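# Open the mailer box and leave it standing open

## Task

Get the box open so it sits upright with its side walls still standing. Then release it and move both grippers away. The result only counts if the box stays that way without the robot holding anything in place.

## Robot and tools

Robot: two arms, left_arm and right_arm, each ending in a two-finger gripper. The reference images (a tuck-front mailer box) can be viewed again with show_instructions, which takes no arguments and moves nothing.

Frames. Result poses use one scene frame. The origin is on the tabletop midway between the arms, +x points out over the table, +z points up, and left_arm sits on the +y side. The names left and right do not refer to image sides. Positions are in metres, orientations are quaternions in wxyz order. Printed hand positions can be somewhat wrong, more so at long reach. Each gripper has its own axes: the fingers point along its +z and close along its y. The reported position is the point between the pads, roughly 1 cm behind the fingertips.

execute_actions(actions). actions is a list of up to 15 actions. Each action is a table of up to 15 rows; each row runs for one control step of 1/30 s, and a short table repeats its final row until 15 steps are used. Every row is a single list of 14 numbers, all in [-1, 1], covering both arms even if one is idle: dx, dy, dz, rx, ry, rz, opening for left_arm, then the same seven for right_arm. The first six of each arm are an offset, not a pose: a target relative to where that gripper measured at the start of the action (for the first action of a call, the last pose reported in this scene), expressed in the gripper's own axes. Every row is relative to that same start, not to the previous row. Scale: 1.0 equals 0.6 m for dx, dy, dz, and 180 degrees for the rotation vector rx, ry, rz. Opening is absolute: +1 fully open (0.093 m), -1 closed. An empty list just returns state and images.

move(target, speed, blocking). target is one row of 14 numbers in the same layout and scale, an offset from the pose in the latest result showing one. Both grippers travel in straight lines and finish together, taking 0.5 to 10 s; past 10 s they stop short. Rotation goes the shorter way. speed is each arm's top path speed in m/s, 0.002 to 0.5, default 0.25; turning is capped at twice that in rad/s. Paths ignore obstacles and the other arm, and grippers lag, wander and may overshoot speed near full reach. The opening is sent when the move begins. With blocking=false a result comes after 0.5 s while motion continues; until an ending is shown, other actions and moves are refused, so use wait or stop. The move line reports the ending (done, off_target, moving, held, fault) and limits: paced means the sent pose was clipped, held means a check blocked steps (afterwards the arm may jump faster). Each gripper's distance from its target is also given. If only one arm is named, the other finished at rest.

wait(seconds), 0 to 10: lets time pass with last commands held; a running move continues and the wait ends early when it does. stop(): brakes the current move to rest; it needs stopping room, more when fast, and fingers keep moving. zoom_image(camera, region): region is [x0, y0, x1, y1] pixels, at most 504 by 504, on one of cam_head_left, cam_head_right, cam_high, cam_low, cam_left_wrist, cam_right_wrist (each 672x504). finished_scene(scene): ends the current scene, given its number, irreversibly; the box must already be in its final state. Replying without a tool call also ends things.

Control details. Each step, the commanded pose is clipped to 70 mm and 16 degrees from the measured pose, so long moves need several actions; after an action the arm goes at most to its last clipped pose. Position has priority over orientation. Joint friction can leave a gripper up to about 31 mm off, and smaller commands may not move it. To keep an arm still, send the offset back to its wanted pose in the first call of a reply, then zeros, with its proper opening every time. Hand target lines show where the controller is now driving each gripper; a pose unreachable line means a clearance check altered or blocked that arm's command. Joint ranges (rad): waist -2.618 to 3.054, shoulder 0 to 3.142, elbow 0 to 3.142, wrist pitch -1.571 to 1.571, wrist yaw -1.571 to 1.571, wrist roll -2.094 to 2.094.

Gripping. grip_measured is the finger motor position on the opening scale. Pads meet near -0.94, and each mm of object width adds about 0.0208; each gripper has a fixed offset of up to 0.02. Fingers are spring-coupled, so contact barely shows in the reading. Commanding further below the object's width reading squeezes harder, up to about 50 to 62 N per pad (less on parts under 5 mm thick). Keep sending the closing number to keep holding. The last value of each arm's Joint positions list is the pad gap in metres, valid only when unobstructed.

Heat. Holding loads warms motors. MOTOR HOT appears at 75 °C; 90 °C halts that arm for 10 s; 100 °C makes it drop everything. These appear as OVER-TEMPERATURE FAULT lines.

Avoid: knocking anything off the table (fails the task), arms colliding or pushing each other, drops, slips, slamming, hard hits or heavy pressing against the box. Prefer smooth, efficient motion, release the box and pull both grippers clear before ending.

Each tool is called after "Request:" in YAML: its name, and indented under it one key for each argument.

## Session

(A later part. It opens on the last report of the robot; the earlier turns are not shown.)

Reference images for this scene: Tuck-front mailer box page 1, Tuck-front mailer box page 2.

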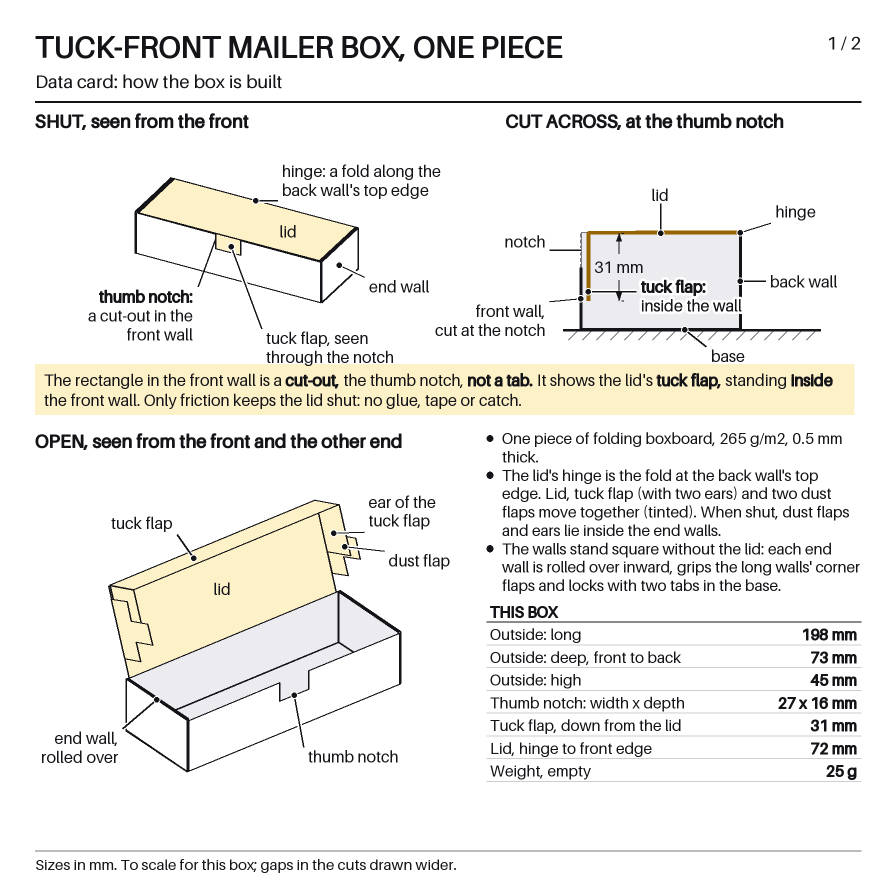

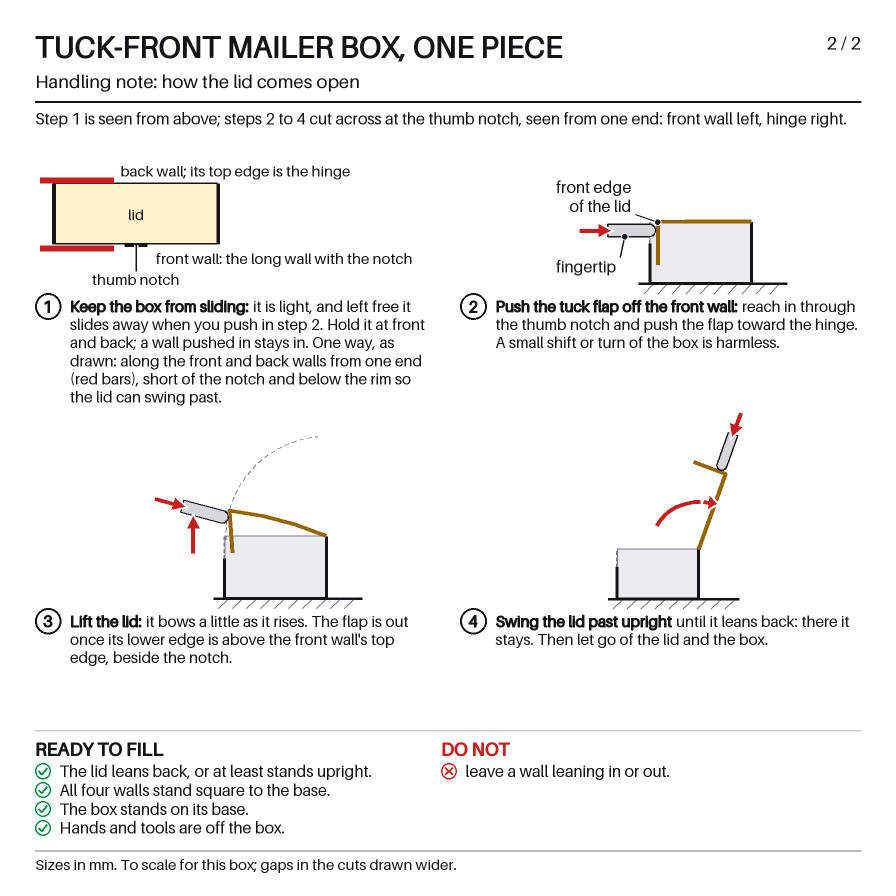

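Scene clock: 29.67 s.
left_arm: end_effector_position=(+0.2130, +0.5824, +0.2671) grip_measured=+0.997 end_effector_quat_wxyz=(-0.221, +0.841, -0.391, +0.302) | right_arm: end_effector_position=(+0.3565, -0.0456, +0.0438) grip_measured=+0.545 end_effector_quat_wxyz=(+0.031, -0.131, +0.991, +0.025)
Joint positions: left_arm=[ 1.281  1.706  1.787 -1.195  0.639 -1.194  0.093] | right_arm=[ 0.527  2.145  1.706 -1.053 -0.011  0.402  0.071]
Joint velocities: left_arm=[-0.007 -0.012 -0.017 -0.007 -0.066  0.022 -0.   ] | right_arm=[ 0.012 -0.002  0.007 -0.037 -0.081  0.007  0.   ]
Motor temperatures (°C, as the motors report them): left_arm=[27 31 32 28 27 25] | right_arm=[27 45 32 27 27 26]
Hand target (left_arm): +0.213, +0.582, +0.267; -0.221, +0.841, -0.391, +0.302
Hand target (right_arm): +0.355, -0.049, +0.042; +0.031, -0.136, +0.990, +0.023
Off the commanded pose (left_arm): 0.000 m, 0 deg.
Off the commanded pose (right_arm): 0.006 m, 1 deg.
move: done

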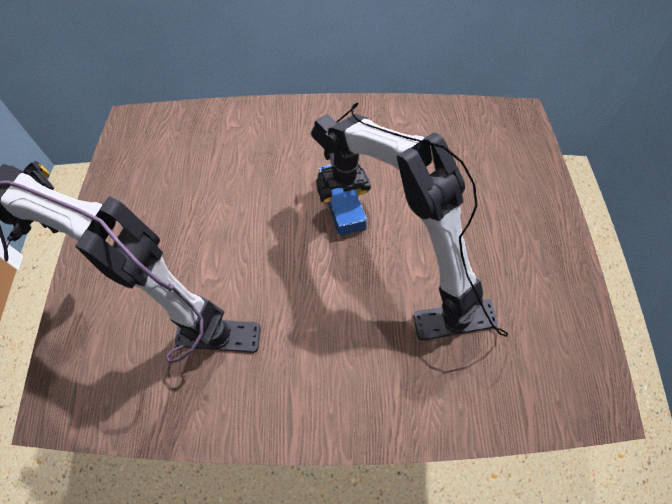

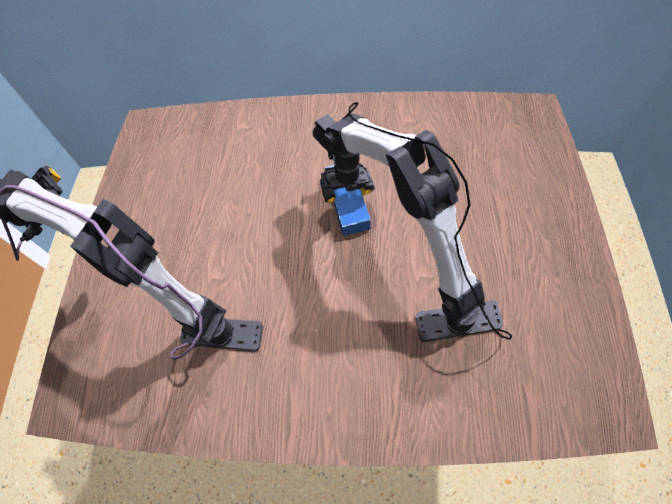

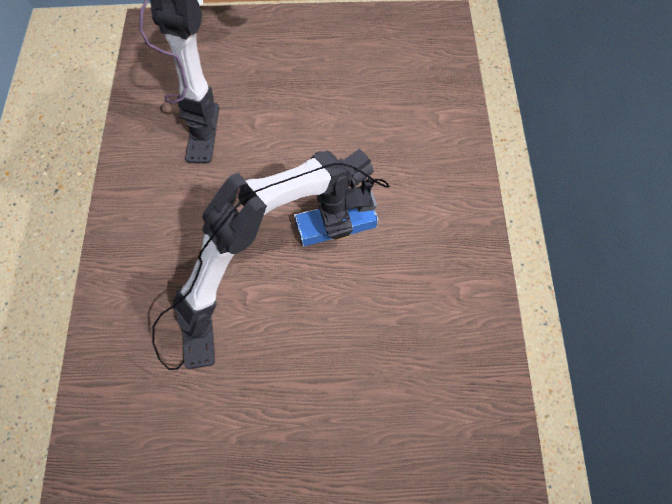

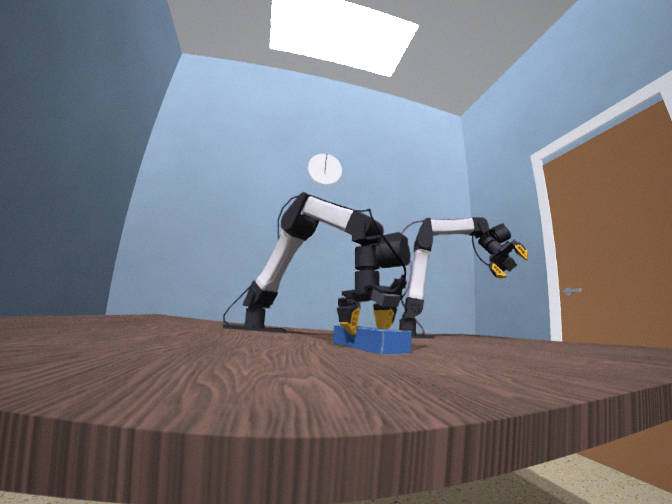

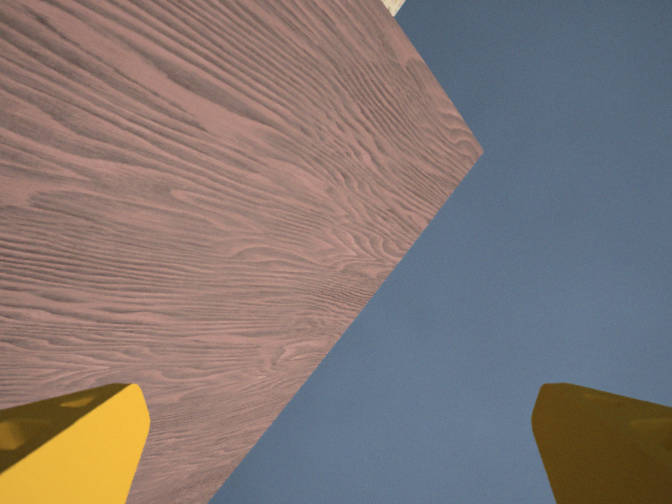

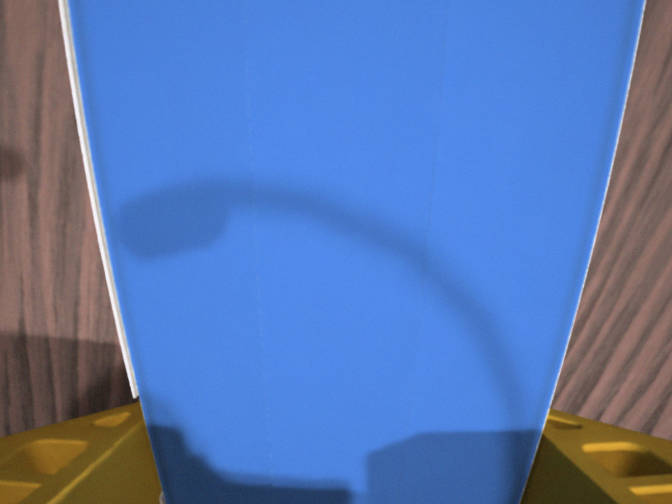

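Request:
move:
  target: [0.59,0.63,0.06,0.297,0.154,0.755,1,0,0,0,0,0,0.283,0.54]
  speed: 0.2

Scene clock: 47.90 s.
left_arm: end_effector_position=(+0.2175, +0.0880, +0.1342) grip_measured=+0.997 end_effector_quat_wxyz=(+0.555, +0.243, +0.777, -0.174) | right_arm: end_effector_position=(+0.3564, -0.0455, +0.0438) grip_measured=+0.545 end_effector_quat_wxyz=(+0.017, +0.302, +0.952, +0.036)
Joint positions: left_arm=[-0.586  0.62   0.164  0.125 -0.028 -0.009  0.093] | right_arm=[ 0.527  2.145  1.706 -1.053 -0.012  1.278  0.071]
Joint velocities: left_arm=[-0.002 -0.012 -0.012 -0.022  0.007  0.007  0.   ] | right_arm=[-0.002 -0.022 -0.012 -0.007  0.007  0.007  0.   ]
Motor temperatures (°C, as the motors report them): left_arm=[27 31 33 30 27 25] | right_arm=[27 49 32 27 27 26]
Hand target (left_arm): +0.215, +0.087, +0.121; +0.543, +0.252, +0.784, -0.167
Hand target (right_arm): +0.356, -0.046, +0.044; +0.017, +0.308, +0.951, +0.036
Off the commanded pose (left_arm): 0.008 m, 1 deg.
Off the commanded pose (right_arm): 0.000 m, 1 deg.
move: done

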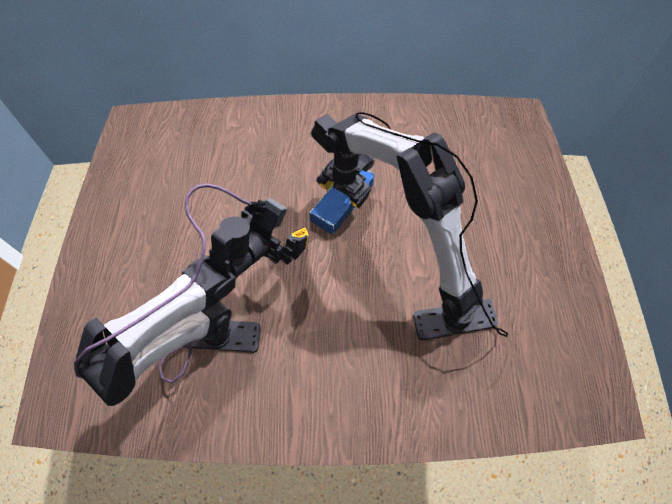

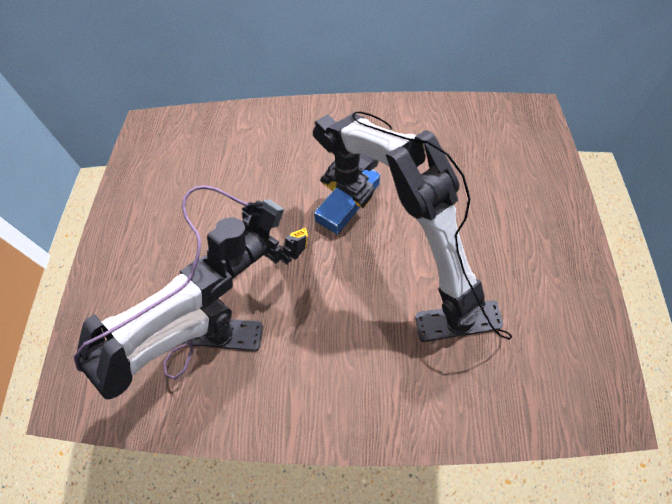

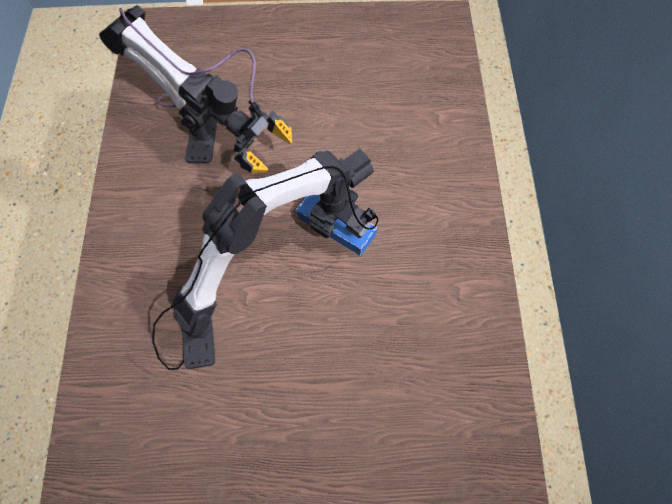

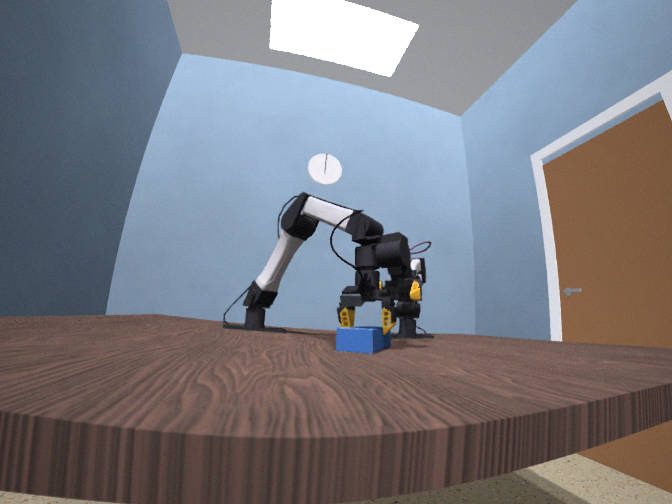

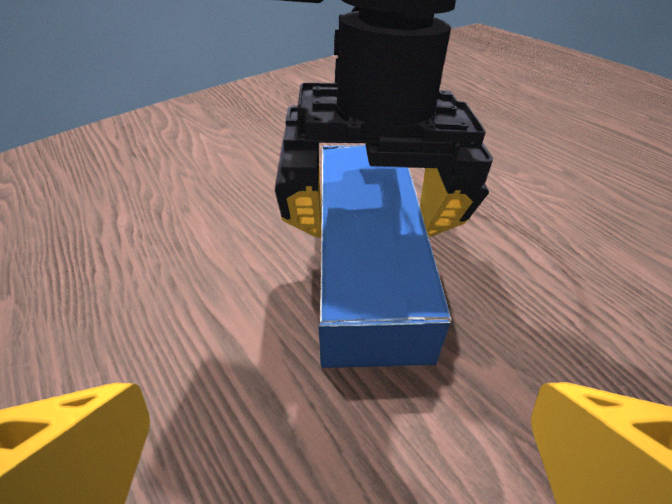

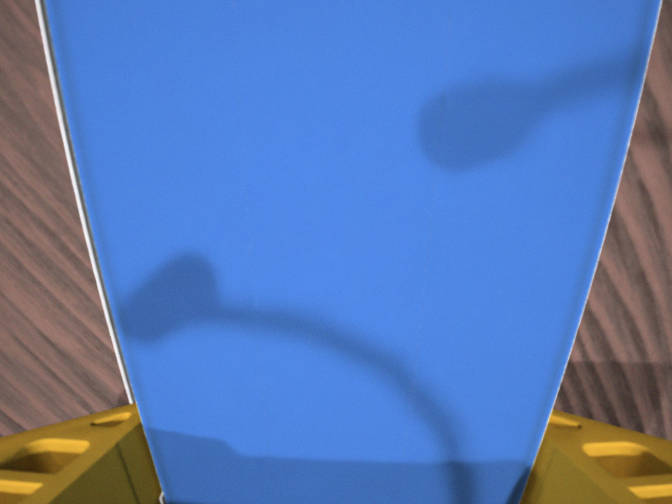

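Request:
move:
  target: [0.165,-0.048,0.145,0,0,0,1,0,0,0,0,0,0,0.54]
  speed: 0.12

Scene clock: 52.60 s.
left_arm: end_effector_position=(+0.2431, +0.0398, +0.0215) grip_measured=+0.997 end_effector_quat_wxyz=(+0.550, +0.241, +0.781, -0.172) | right_arm: end_effector_position=(+0.3564, -0.0455, +0.0438) grip_measured=+0.545 end_effector_quat_wxyz=(+0.017, +0.302, +0.952, +0.036)
Joint positions: left_arm=[-0.728  1.995  0.084  1.565 -0.167 -0.063  0.093] | right_arm=[ 0.527  2.145  1.706 -1.053 -0.012  1.278  0.071]
Joint velocities: left_arm=[ 0.012  0.007 -0.022 -0.007 -0.007 -0.022 -0.001] | right_arm=[ 0.002 -0.007 -0.002  0.051 -0.095  0.066  0.   ]
Motor temperatures (°C, as the motors report them): left_arm=[27 31 33 31 27 25] | right_arm=[27 50 33 26 27 26]
Hand target (left_arm): +0.241, +0.038, +0.018; +0.548, +0.245, +0.782, -0.170
Hand target (right_arm): +0.356, -0.046, +0.044; +0.017, +0.302, +0.952, +0.036
Off the commanded pose (left_arm): 0.010 m, 1 deg.
Off the commanded pose (right_arm): 0.000 m, 0 deg.
joint sent to its limit (left arm) — the command would take joint 4 (wrist pitch) past its upper limit, so that joint was sent only as far as its limit.
move: done

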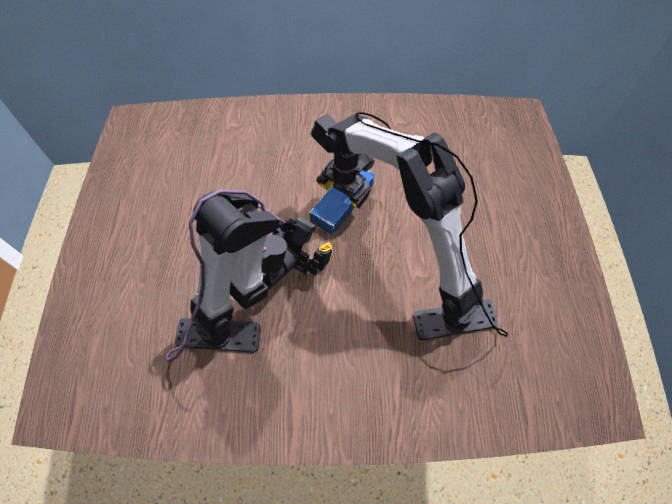

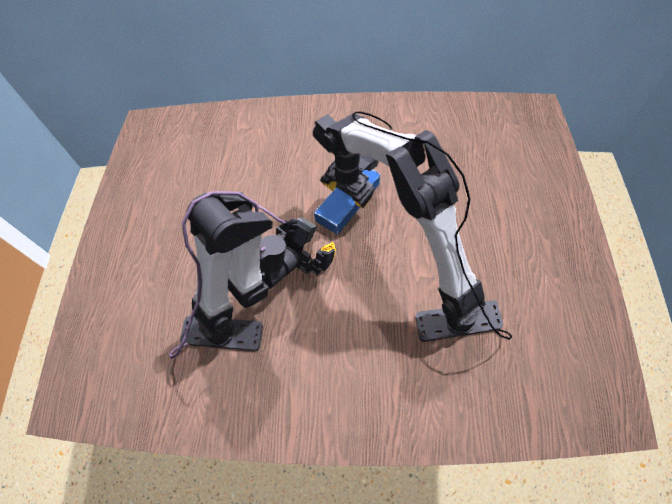

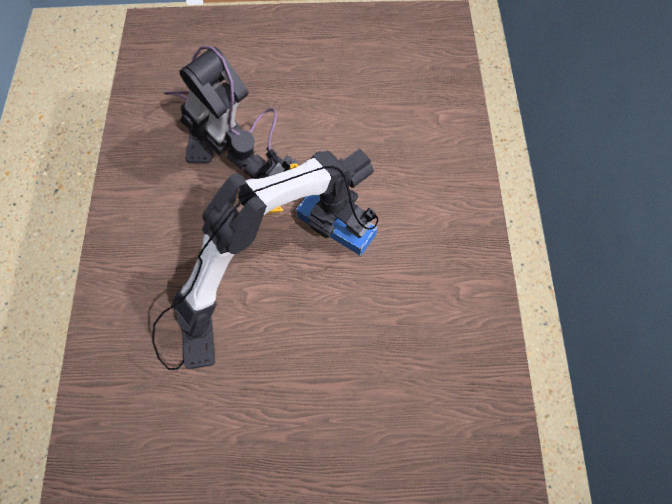

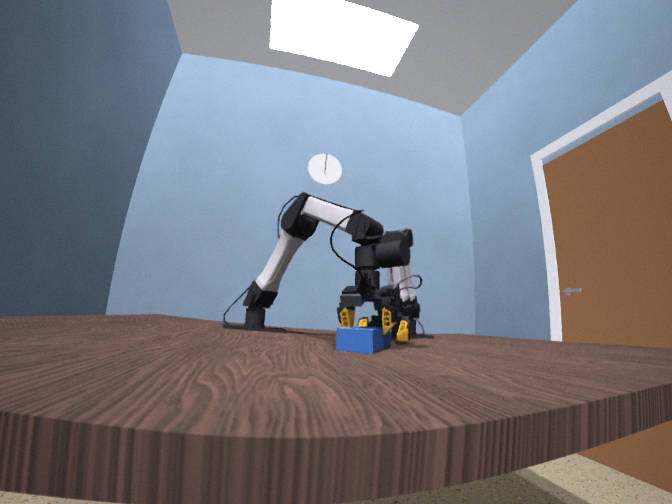

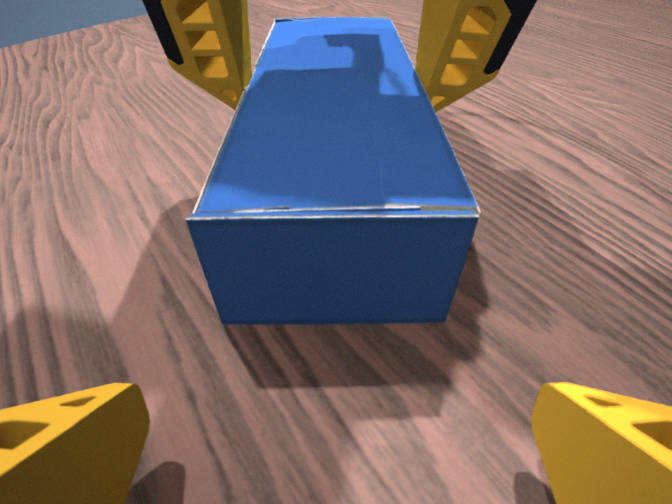

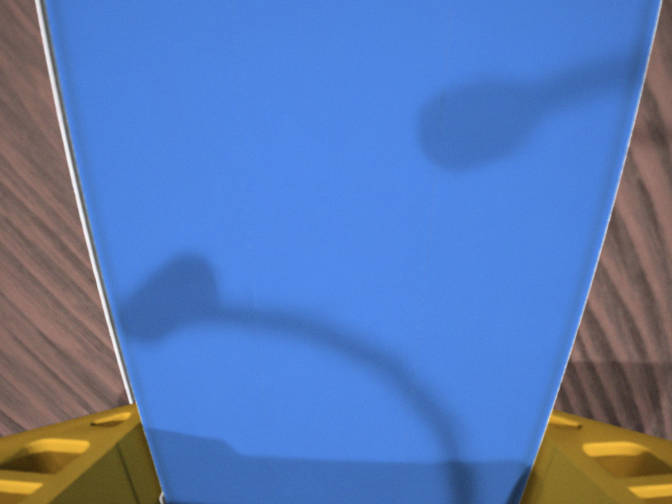

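Advance 7 cm, down slightly.

Request:
move:
  target: [-0.025,0,0.115,0,0,0,1,0,0,0,0,0,0,0.54]
  speed: 0.08

Scene clock: 55.60 s.
left_arm: end_effector_position=(+0.2938, +0.0008, +0.0171) grip_measured=+0.997 end_effector_quat_wxyz=(+0.552, +0.239, +0.779, -0.176) | right_arm: end_effector_position=(+0.3564, -0.0455, +0.0438) grip_measured=+0.545 end_effector_quat_wxyz=(+0.017, +0.302, +0.952, +0.036)
Joint positions: left_arm=[-0.692  2.049  0.337  1.375 -0.13  -0.056  0.093] | right_arm=[ 0.527  2.145  1.706 -1.053 -0.012  1.278  0.071]
Joint velocities: left_arm=[ 0.002 -0.012 -0.017 -0.081  0.022  0.051  0.   ] | right_arm=[-0.002 -0.012 -0.007 -0.007 -0.037 -0.037 -0.   ]
Motor temperatures (°C, as the motors report them): left_arm=[27 31 33 31 27 25] | right_arm=[27 50 33 26 27 26]
Hand target (left_arm): +0.300, -0.001, +0.013; +0.550, +0.241, +0.781, -0.172
Hand target (right_arm): +0.356, -0.046, +0.044; +0.017, +0.302, +0.952, +0.036
Off the commanded pose (left_arm): 0.008 m, 1 deg.
Off the commanded pose (right_arm): 0.000 m, 0 deg.
move: done

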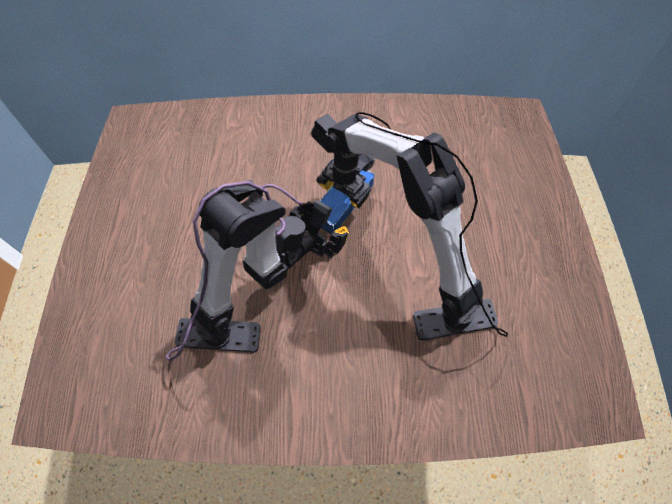

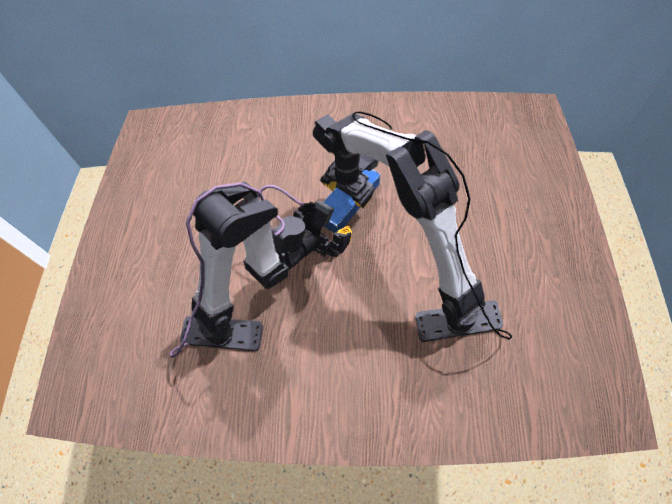

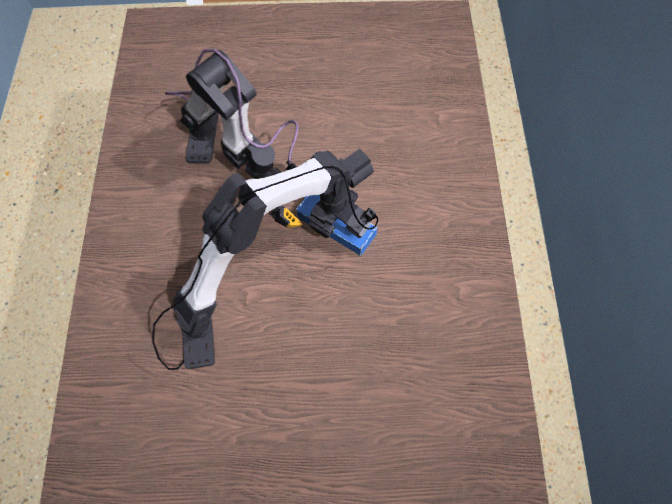

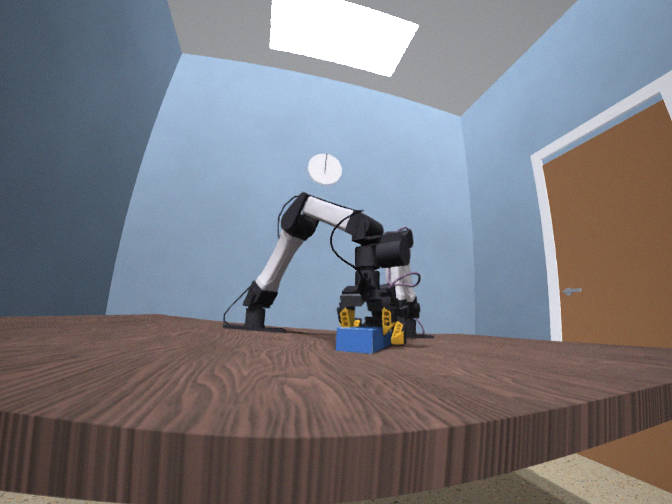

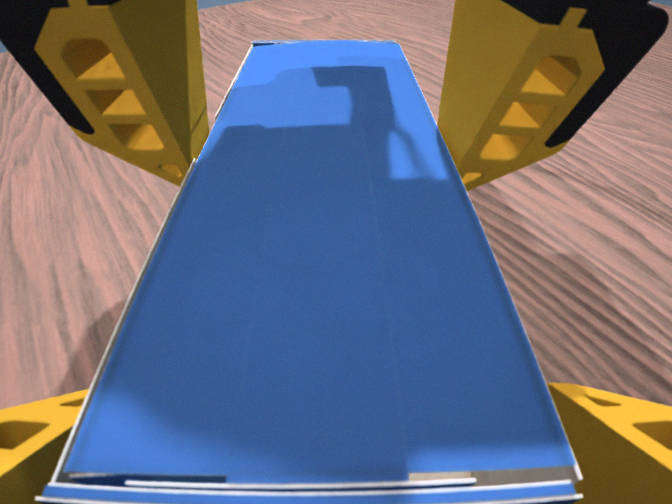

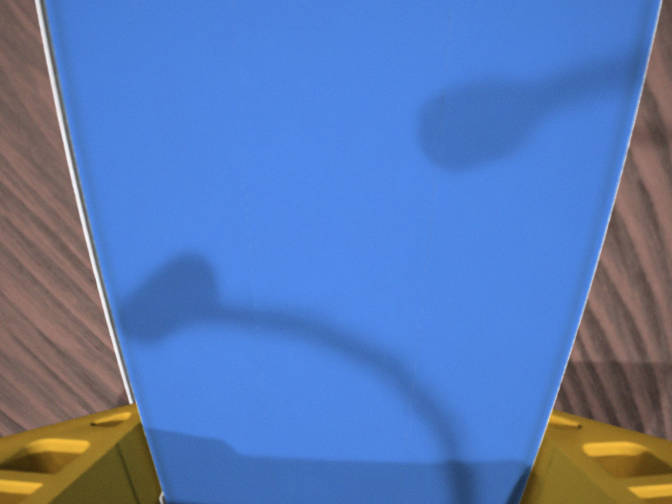

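Request:
execute_actions:
  actions:
    - [[0,0,0,0,0,0,0.7,0,0,0,0,0,0,0.54]]
    - [[0,0,0,0,0,0,0.54,0,0,0,0,0,0,0.5]]
    - [[0,0,0,0,0,0,0.54,0,0,0,0,0,0,0.5]]

Request:
move:
  target: [0,0,0,0,0,0,0.54,0,-0.011,-0.033,-0.2,0,0,0.5]
  speed: 0.08

Scene clock: 58.93 s.
left_arm: end_effector_position=(+0.2945, +0.0022, +0.0165) grip_measured=+0.545 end_effector_quat_wxyz=(+0.553, +0.237, +0.781, -0.172) | right_arm: end_effector_position=(+0.3551, -0.0468, +0.0437) grip_measured=+0.507 end_effector_quat_wxyz=(+0.016, +0.302, +0.953, +0.033)
Joint positions: left_arm=[-0.692  2.049  0.337  1.372 -0.139 -0.056  0.071] | right_arm=[ 0.527  2.145  1.706 -1.061 -0.011  1.278  0.07 ]
Joint velocities: left_arm=[ 0.002  0.002 -0.002 -0.081  0.007 -0.022  0.001] | right_arm=[ 0.012 -0.002  0.007 -0.051 -0.037 -0.022  0.   ]
Motor temperatures (°C, as the motors report them): left_arm=[27 31 33 32 27 25] | right_arm=[27 51 33 26 27 26]
Hand target (left_arm): +0.295, +0.002, +0.017; +0.553, +0.237, +0.781, -0.172
Hand target (right_arm): +0.355, -0.047, +0.044; +0.016, +0.302, +0.953, +0.033
Off the commanded pose (left_arm): 0.000 m, 0 deg.
Off the commanded pose (right_arm): 0.000 m, 0 deg.

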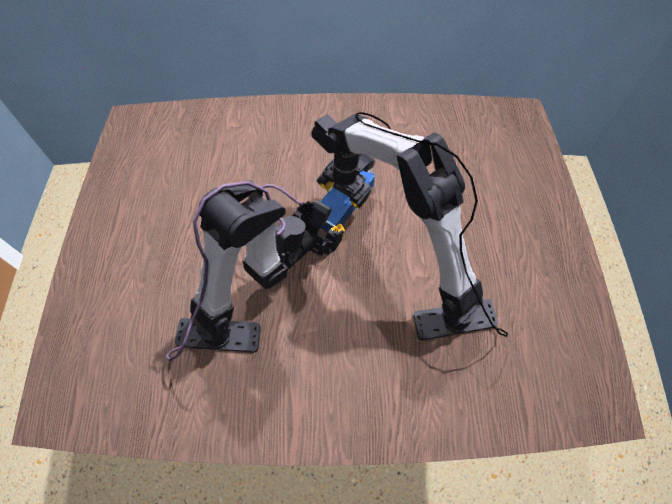

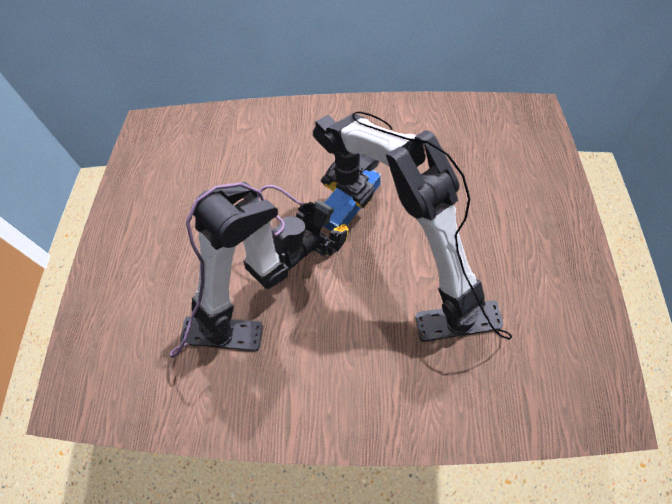

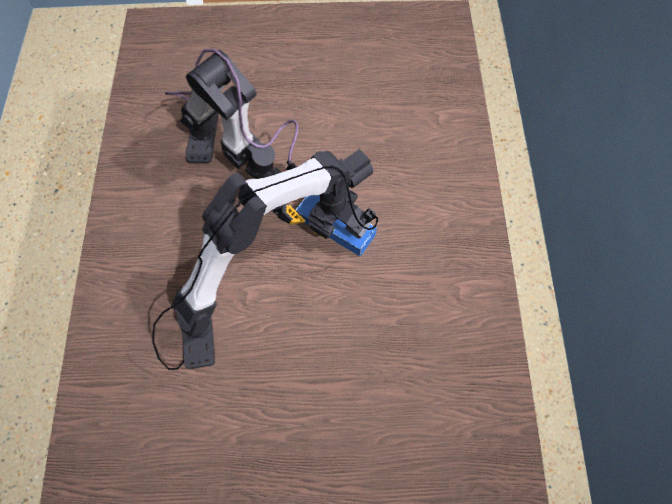

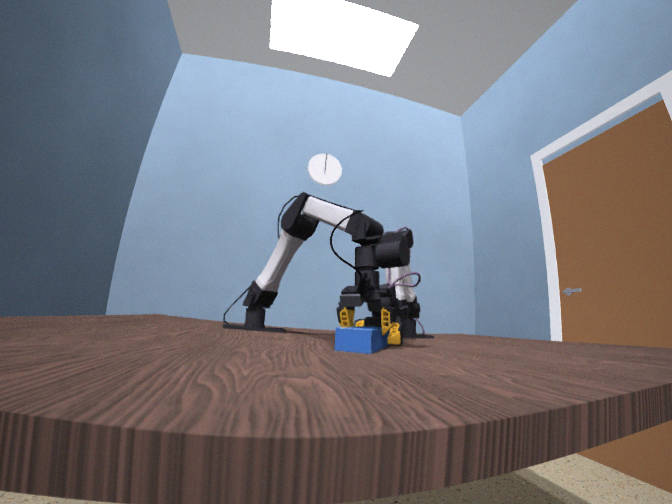

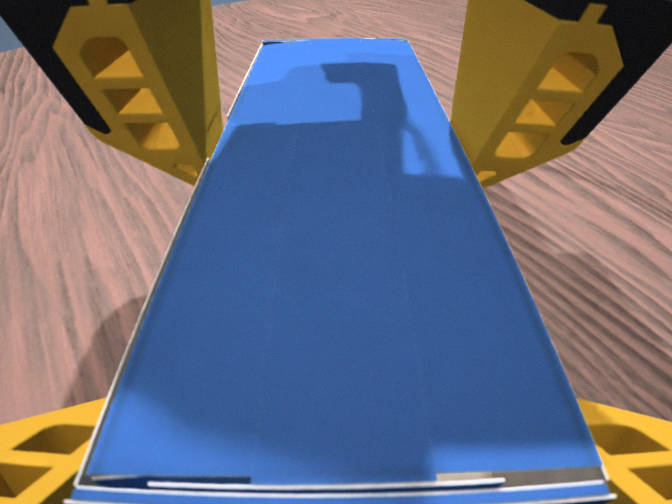

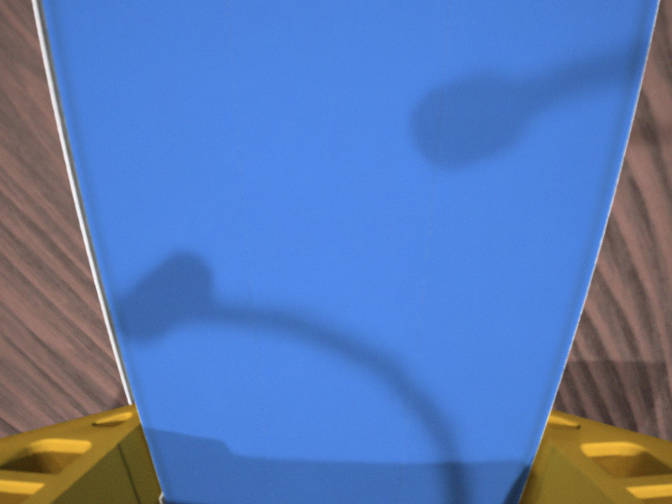

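Scene clock: 63.20 s.
left_arm: end_effector_position=(+0.2953, +0.0030, +0.0171) grip_measured=+0.545 end_effector_quat_wxyz=(+0.557, +0.246, +0.777, -0.161) | right_arm: end_effector_position=(+0.3489, -0.0556, +0.0601) grip_measured=+0.506 end_effector_quat_wxyz=(+0.102, +0.288, +0.901, +0.308)
Joint positions: left_arm=[-0.692  2.049  0.337  1.374 -0.146 -0.027  0.071] | right_arm=[ 0.434  1.706  0.961 -0.2   -0.224  1.263  0.069]
Joint velocities: left_arm=[-0.012  0.002  0.022 -0.022  0.007 -0.007  0.001] | right_arm=[ 0.007 -0.002 -0.012 -0.007 -0.037 -0.007 -0.002]
Motor temperatures (°C, as the motors report them): left_arm=[27 31 33 33 27 25] | right_arm=[27 51 33 27 27 26]
Hand target (left_arm): +0.295, +0.002, +0.017; +0.553, +0.237, +0.780, -0.171
Hand target (right_arm): +0.350, -0.054, +0.064; +0.104, +0.284, +0.896, +0.326
Off the commanded pose (left_arm): 0.001 m, 2 deg.
Off the commanded pose (right_arm): 0.004 m, 2 deg.
move: done

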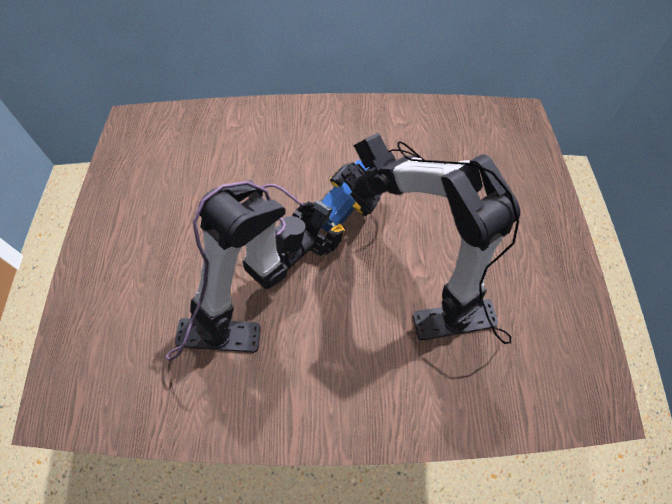

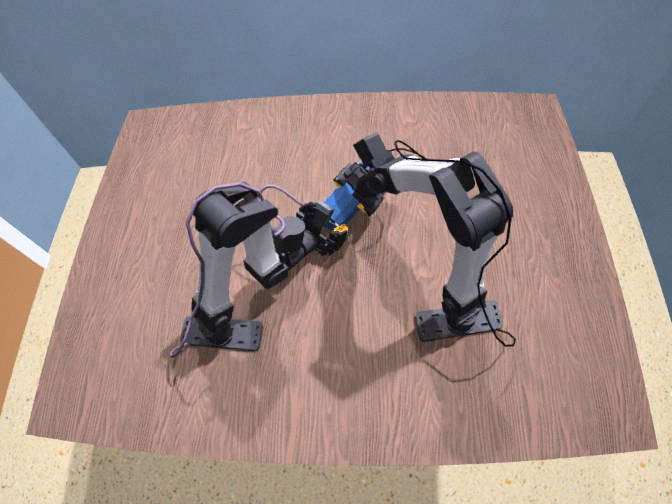

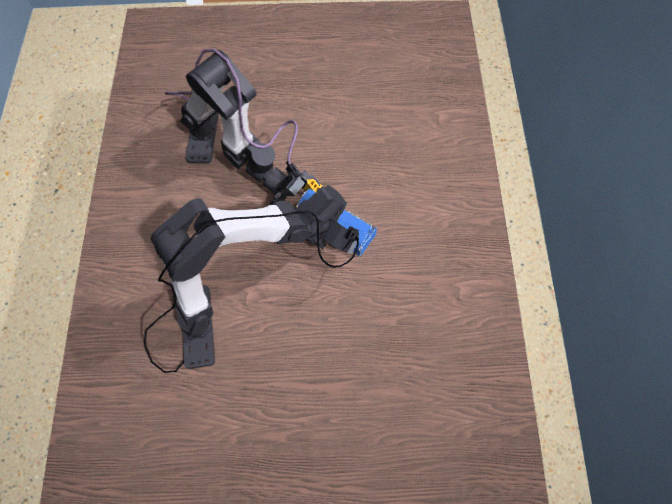

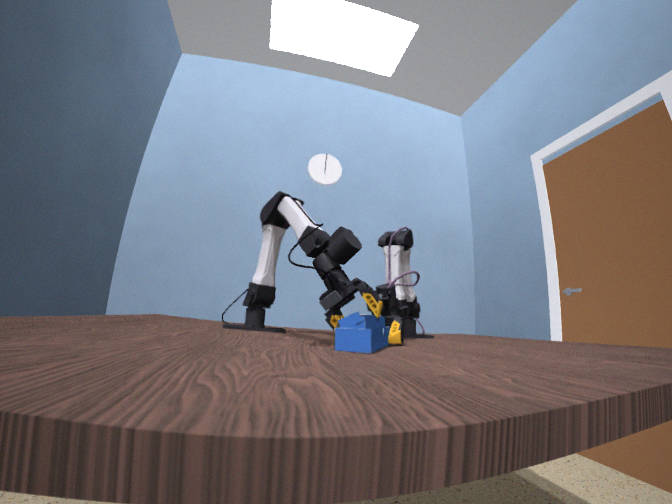

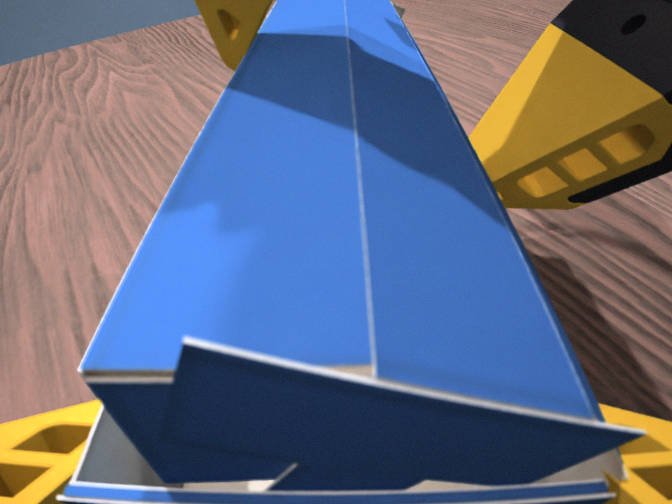

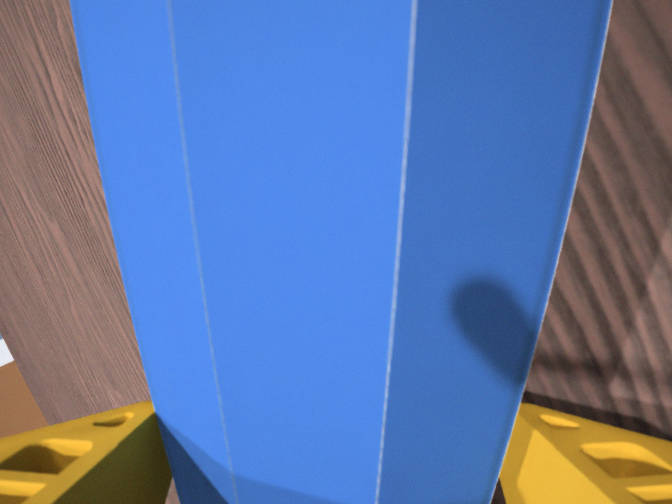

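Lid is bowing; continue with a lighter grip.

Request:
move:
  target: [0,0,0,0,0,0,0.54,0,-0.011,-0.036,-0.2,0,0,0.53]
  speed: 0.08

Scene clock: 68.63 s.
left_arm: end_effector_position=(+0.2977, +0.0069, +0.0167) grip_measured=+0.545 end_effector_quat_wxyz=(+0.560, +0.245, +0.778, -0.146) | right_arm: end_effector_position=(+0.3389, -0.0690, +0.0747) grip_measured=+0.532 end_effector_quat_wxyz=(+0.183, +0.240, +0.768, +0.565)
Joint positions: left_arm=[-0.692  2.049  0.337  1.372 -0.173 -0.011  0.071] | right_arm=[ 0.321  1.752  0.416  0.999 -0.472  1.402  0.071]
Joint velocities: left_arm=[0.002 0.002 0.007 0.007 0.007 0.007 0.   ] | right_arm=[-0.012  0.002 -0.017 -0.051 -0.037  0.051 -0.001]
Motor temperatures (°C, as the motors report them): left_arm=[27 31 32 33 27 25] | right_arm=[27 50 33 29 27 26]
Hand target (left_arm): +0.295, +0.003, +0.017; +0.557, +0.246, +0.777, -0.161
Hand target (right_arm): +0.337, -0.071, +0.075; +0.182, +0.243, +0.762, +0.572
Off the commanded pose (left_arm): 0.005 m, 2 deg.
Off the commanded pose (right_arm): 0.002 m, 1 deg.
move: done

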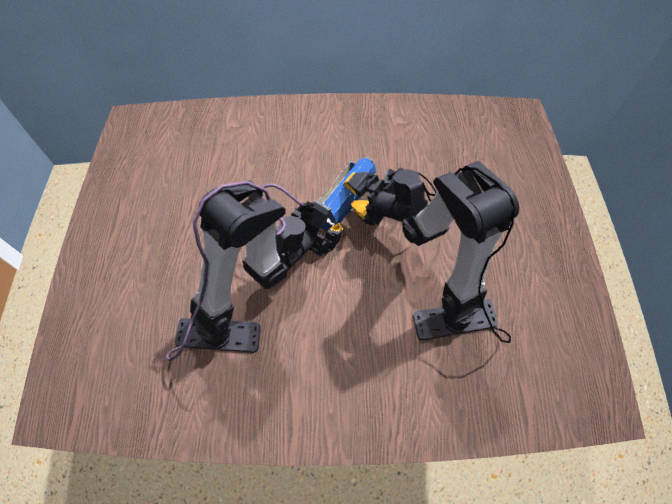

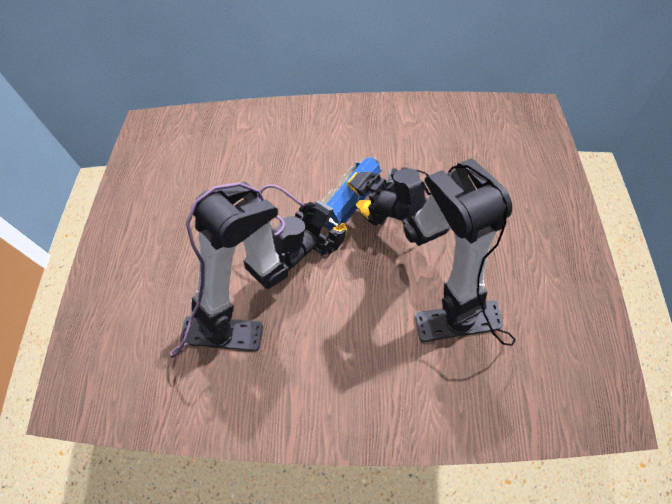

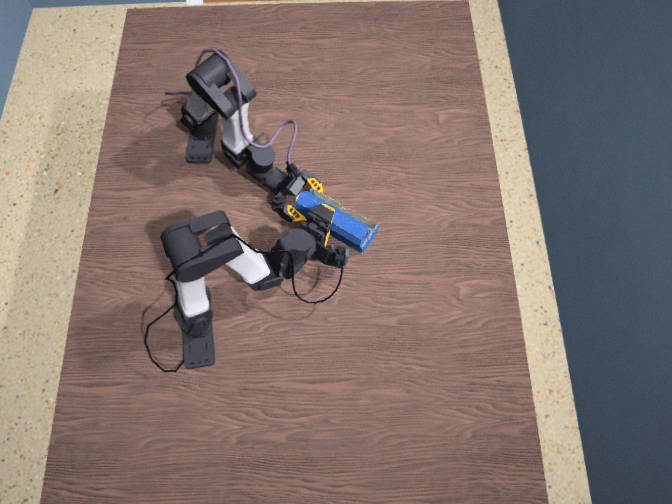

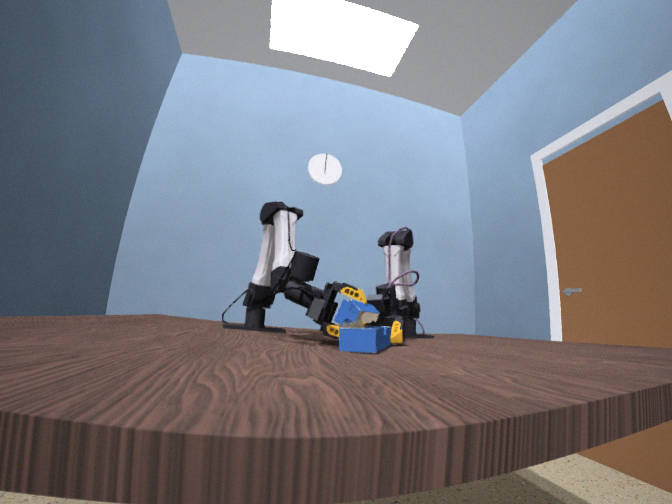

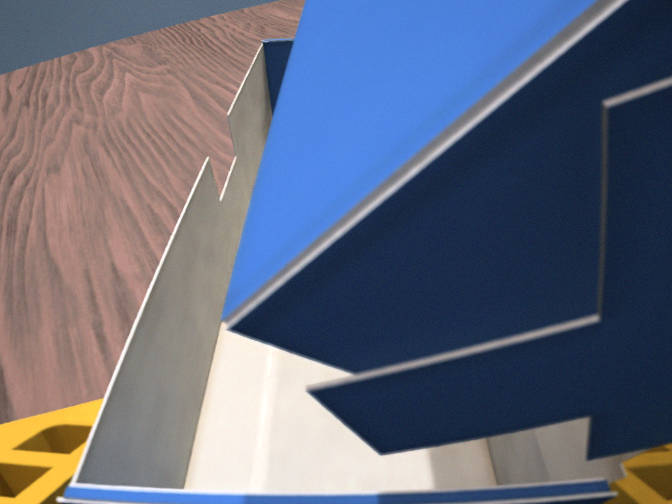

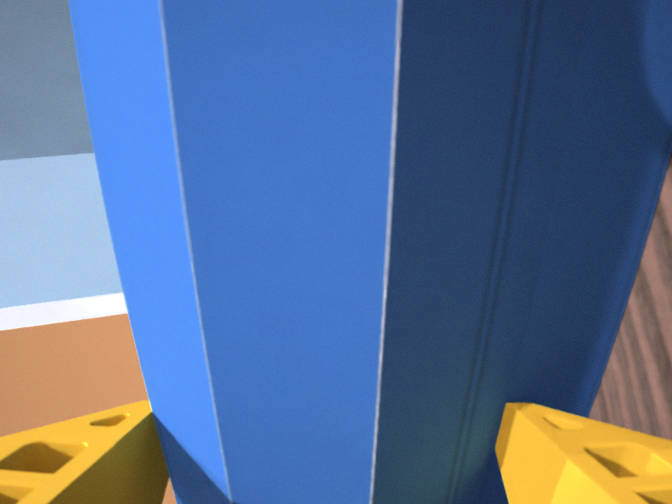

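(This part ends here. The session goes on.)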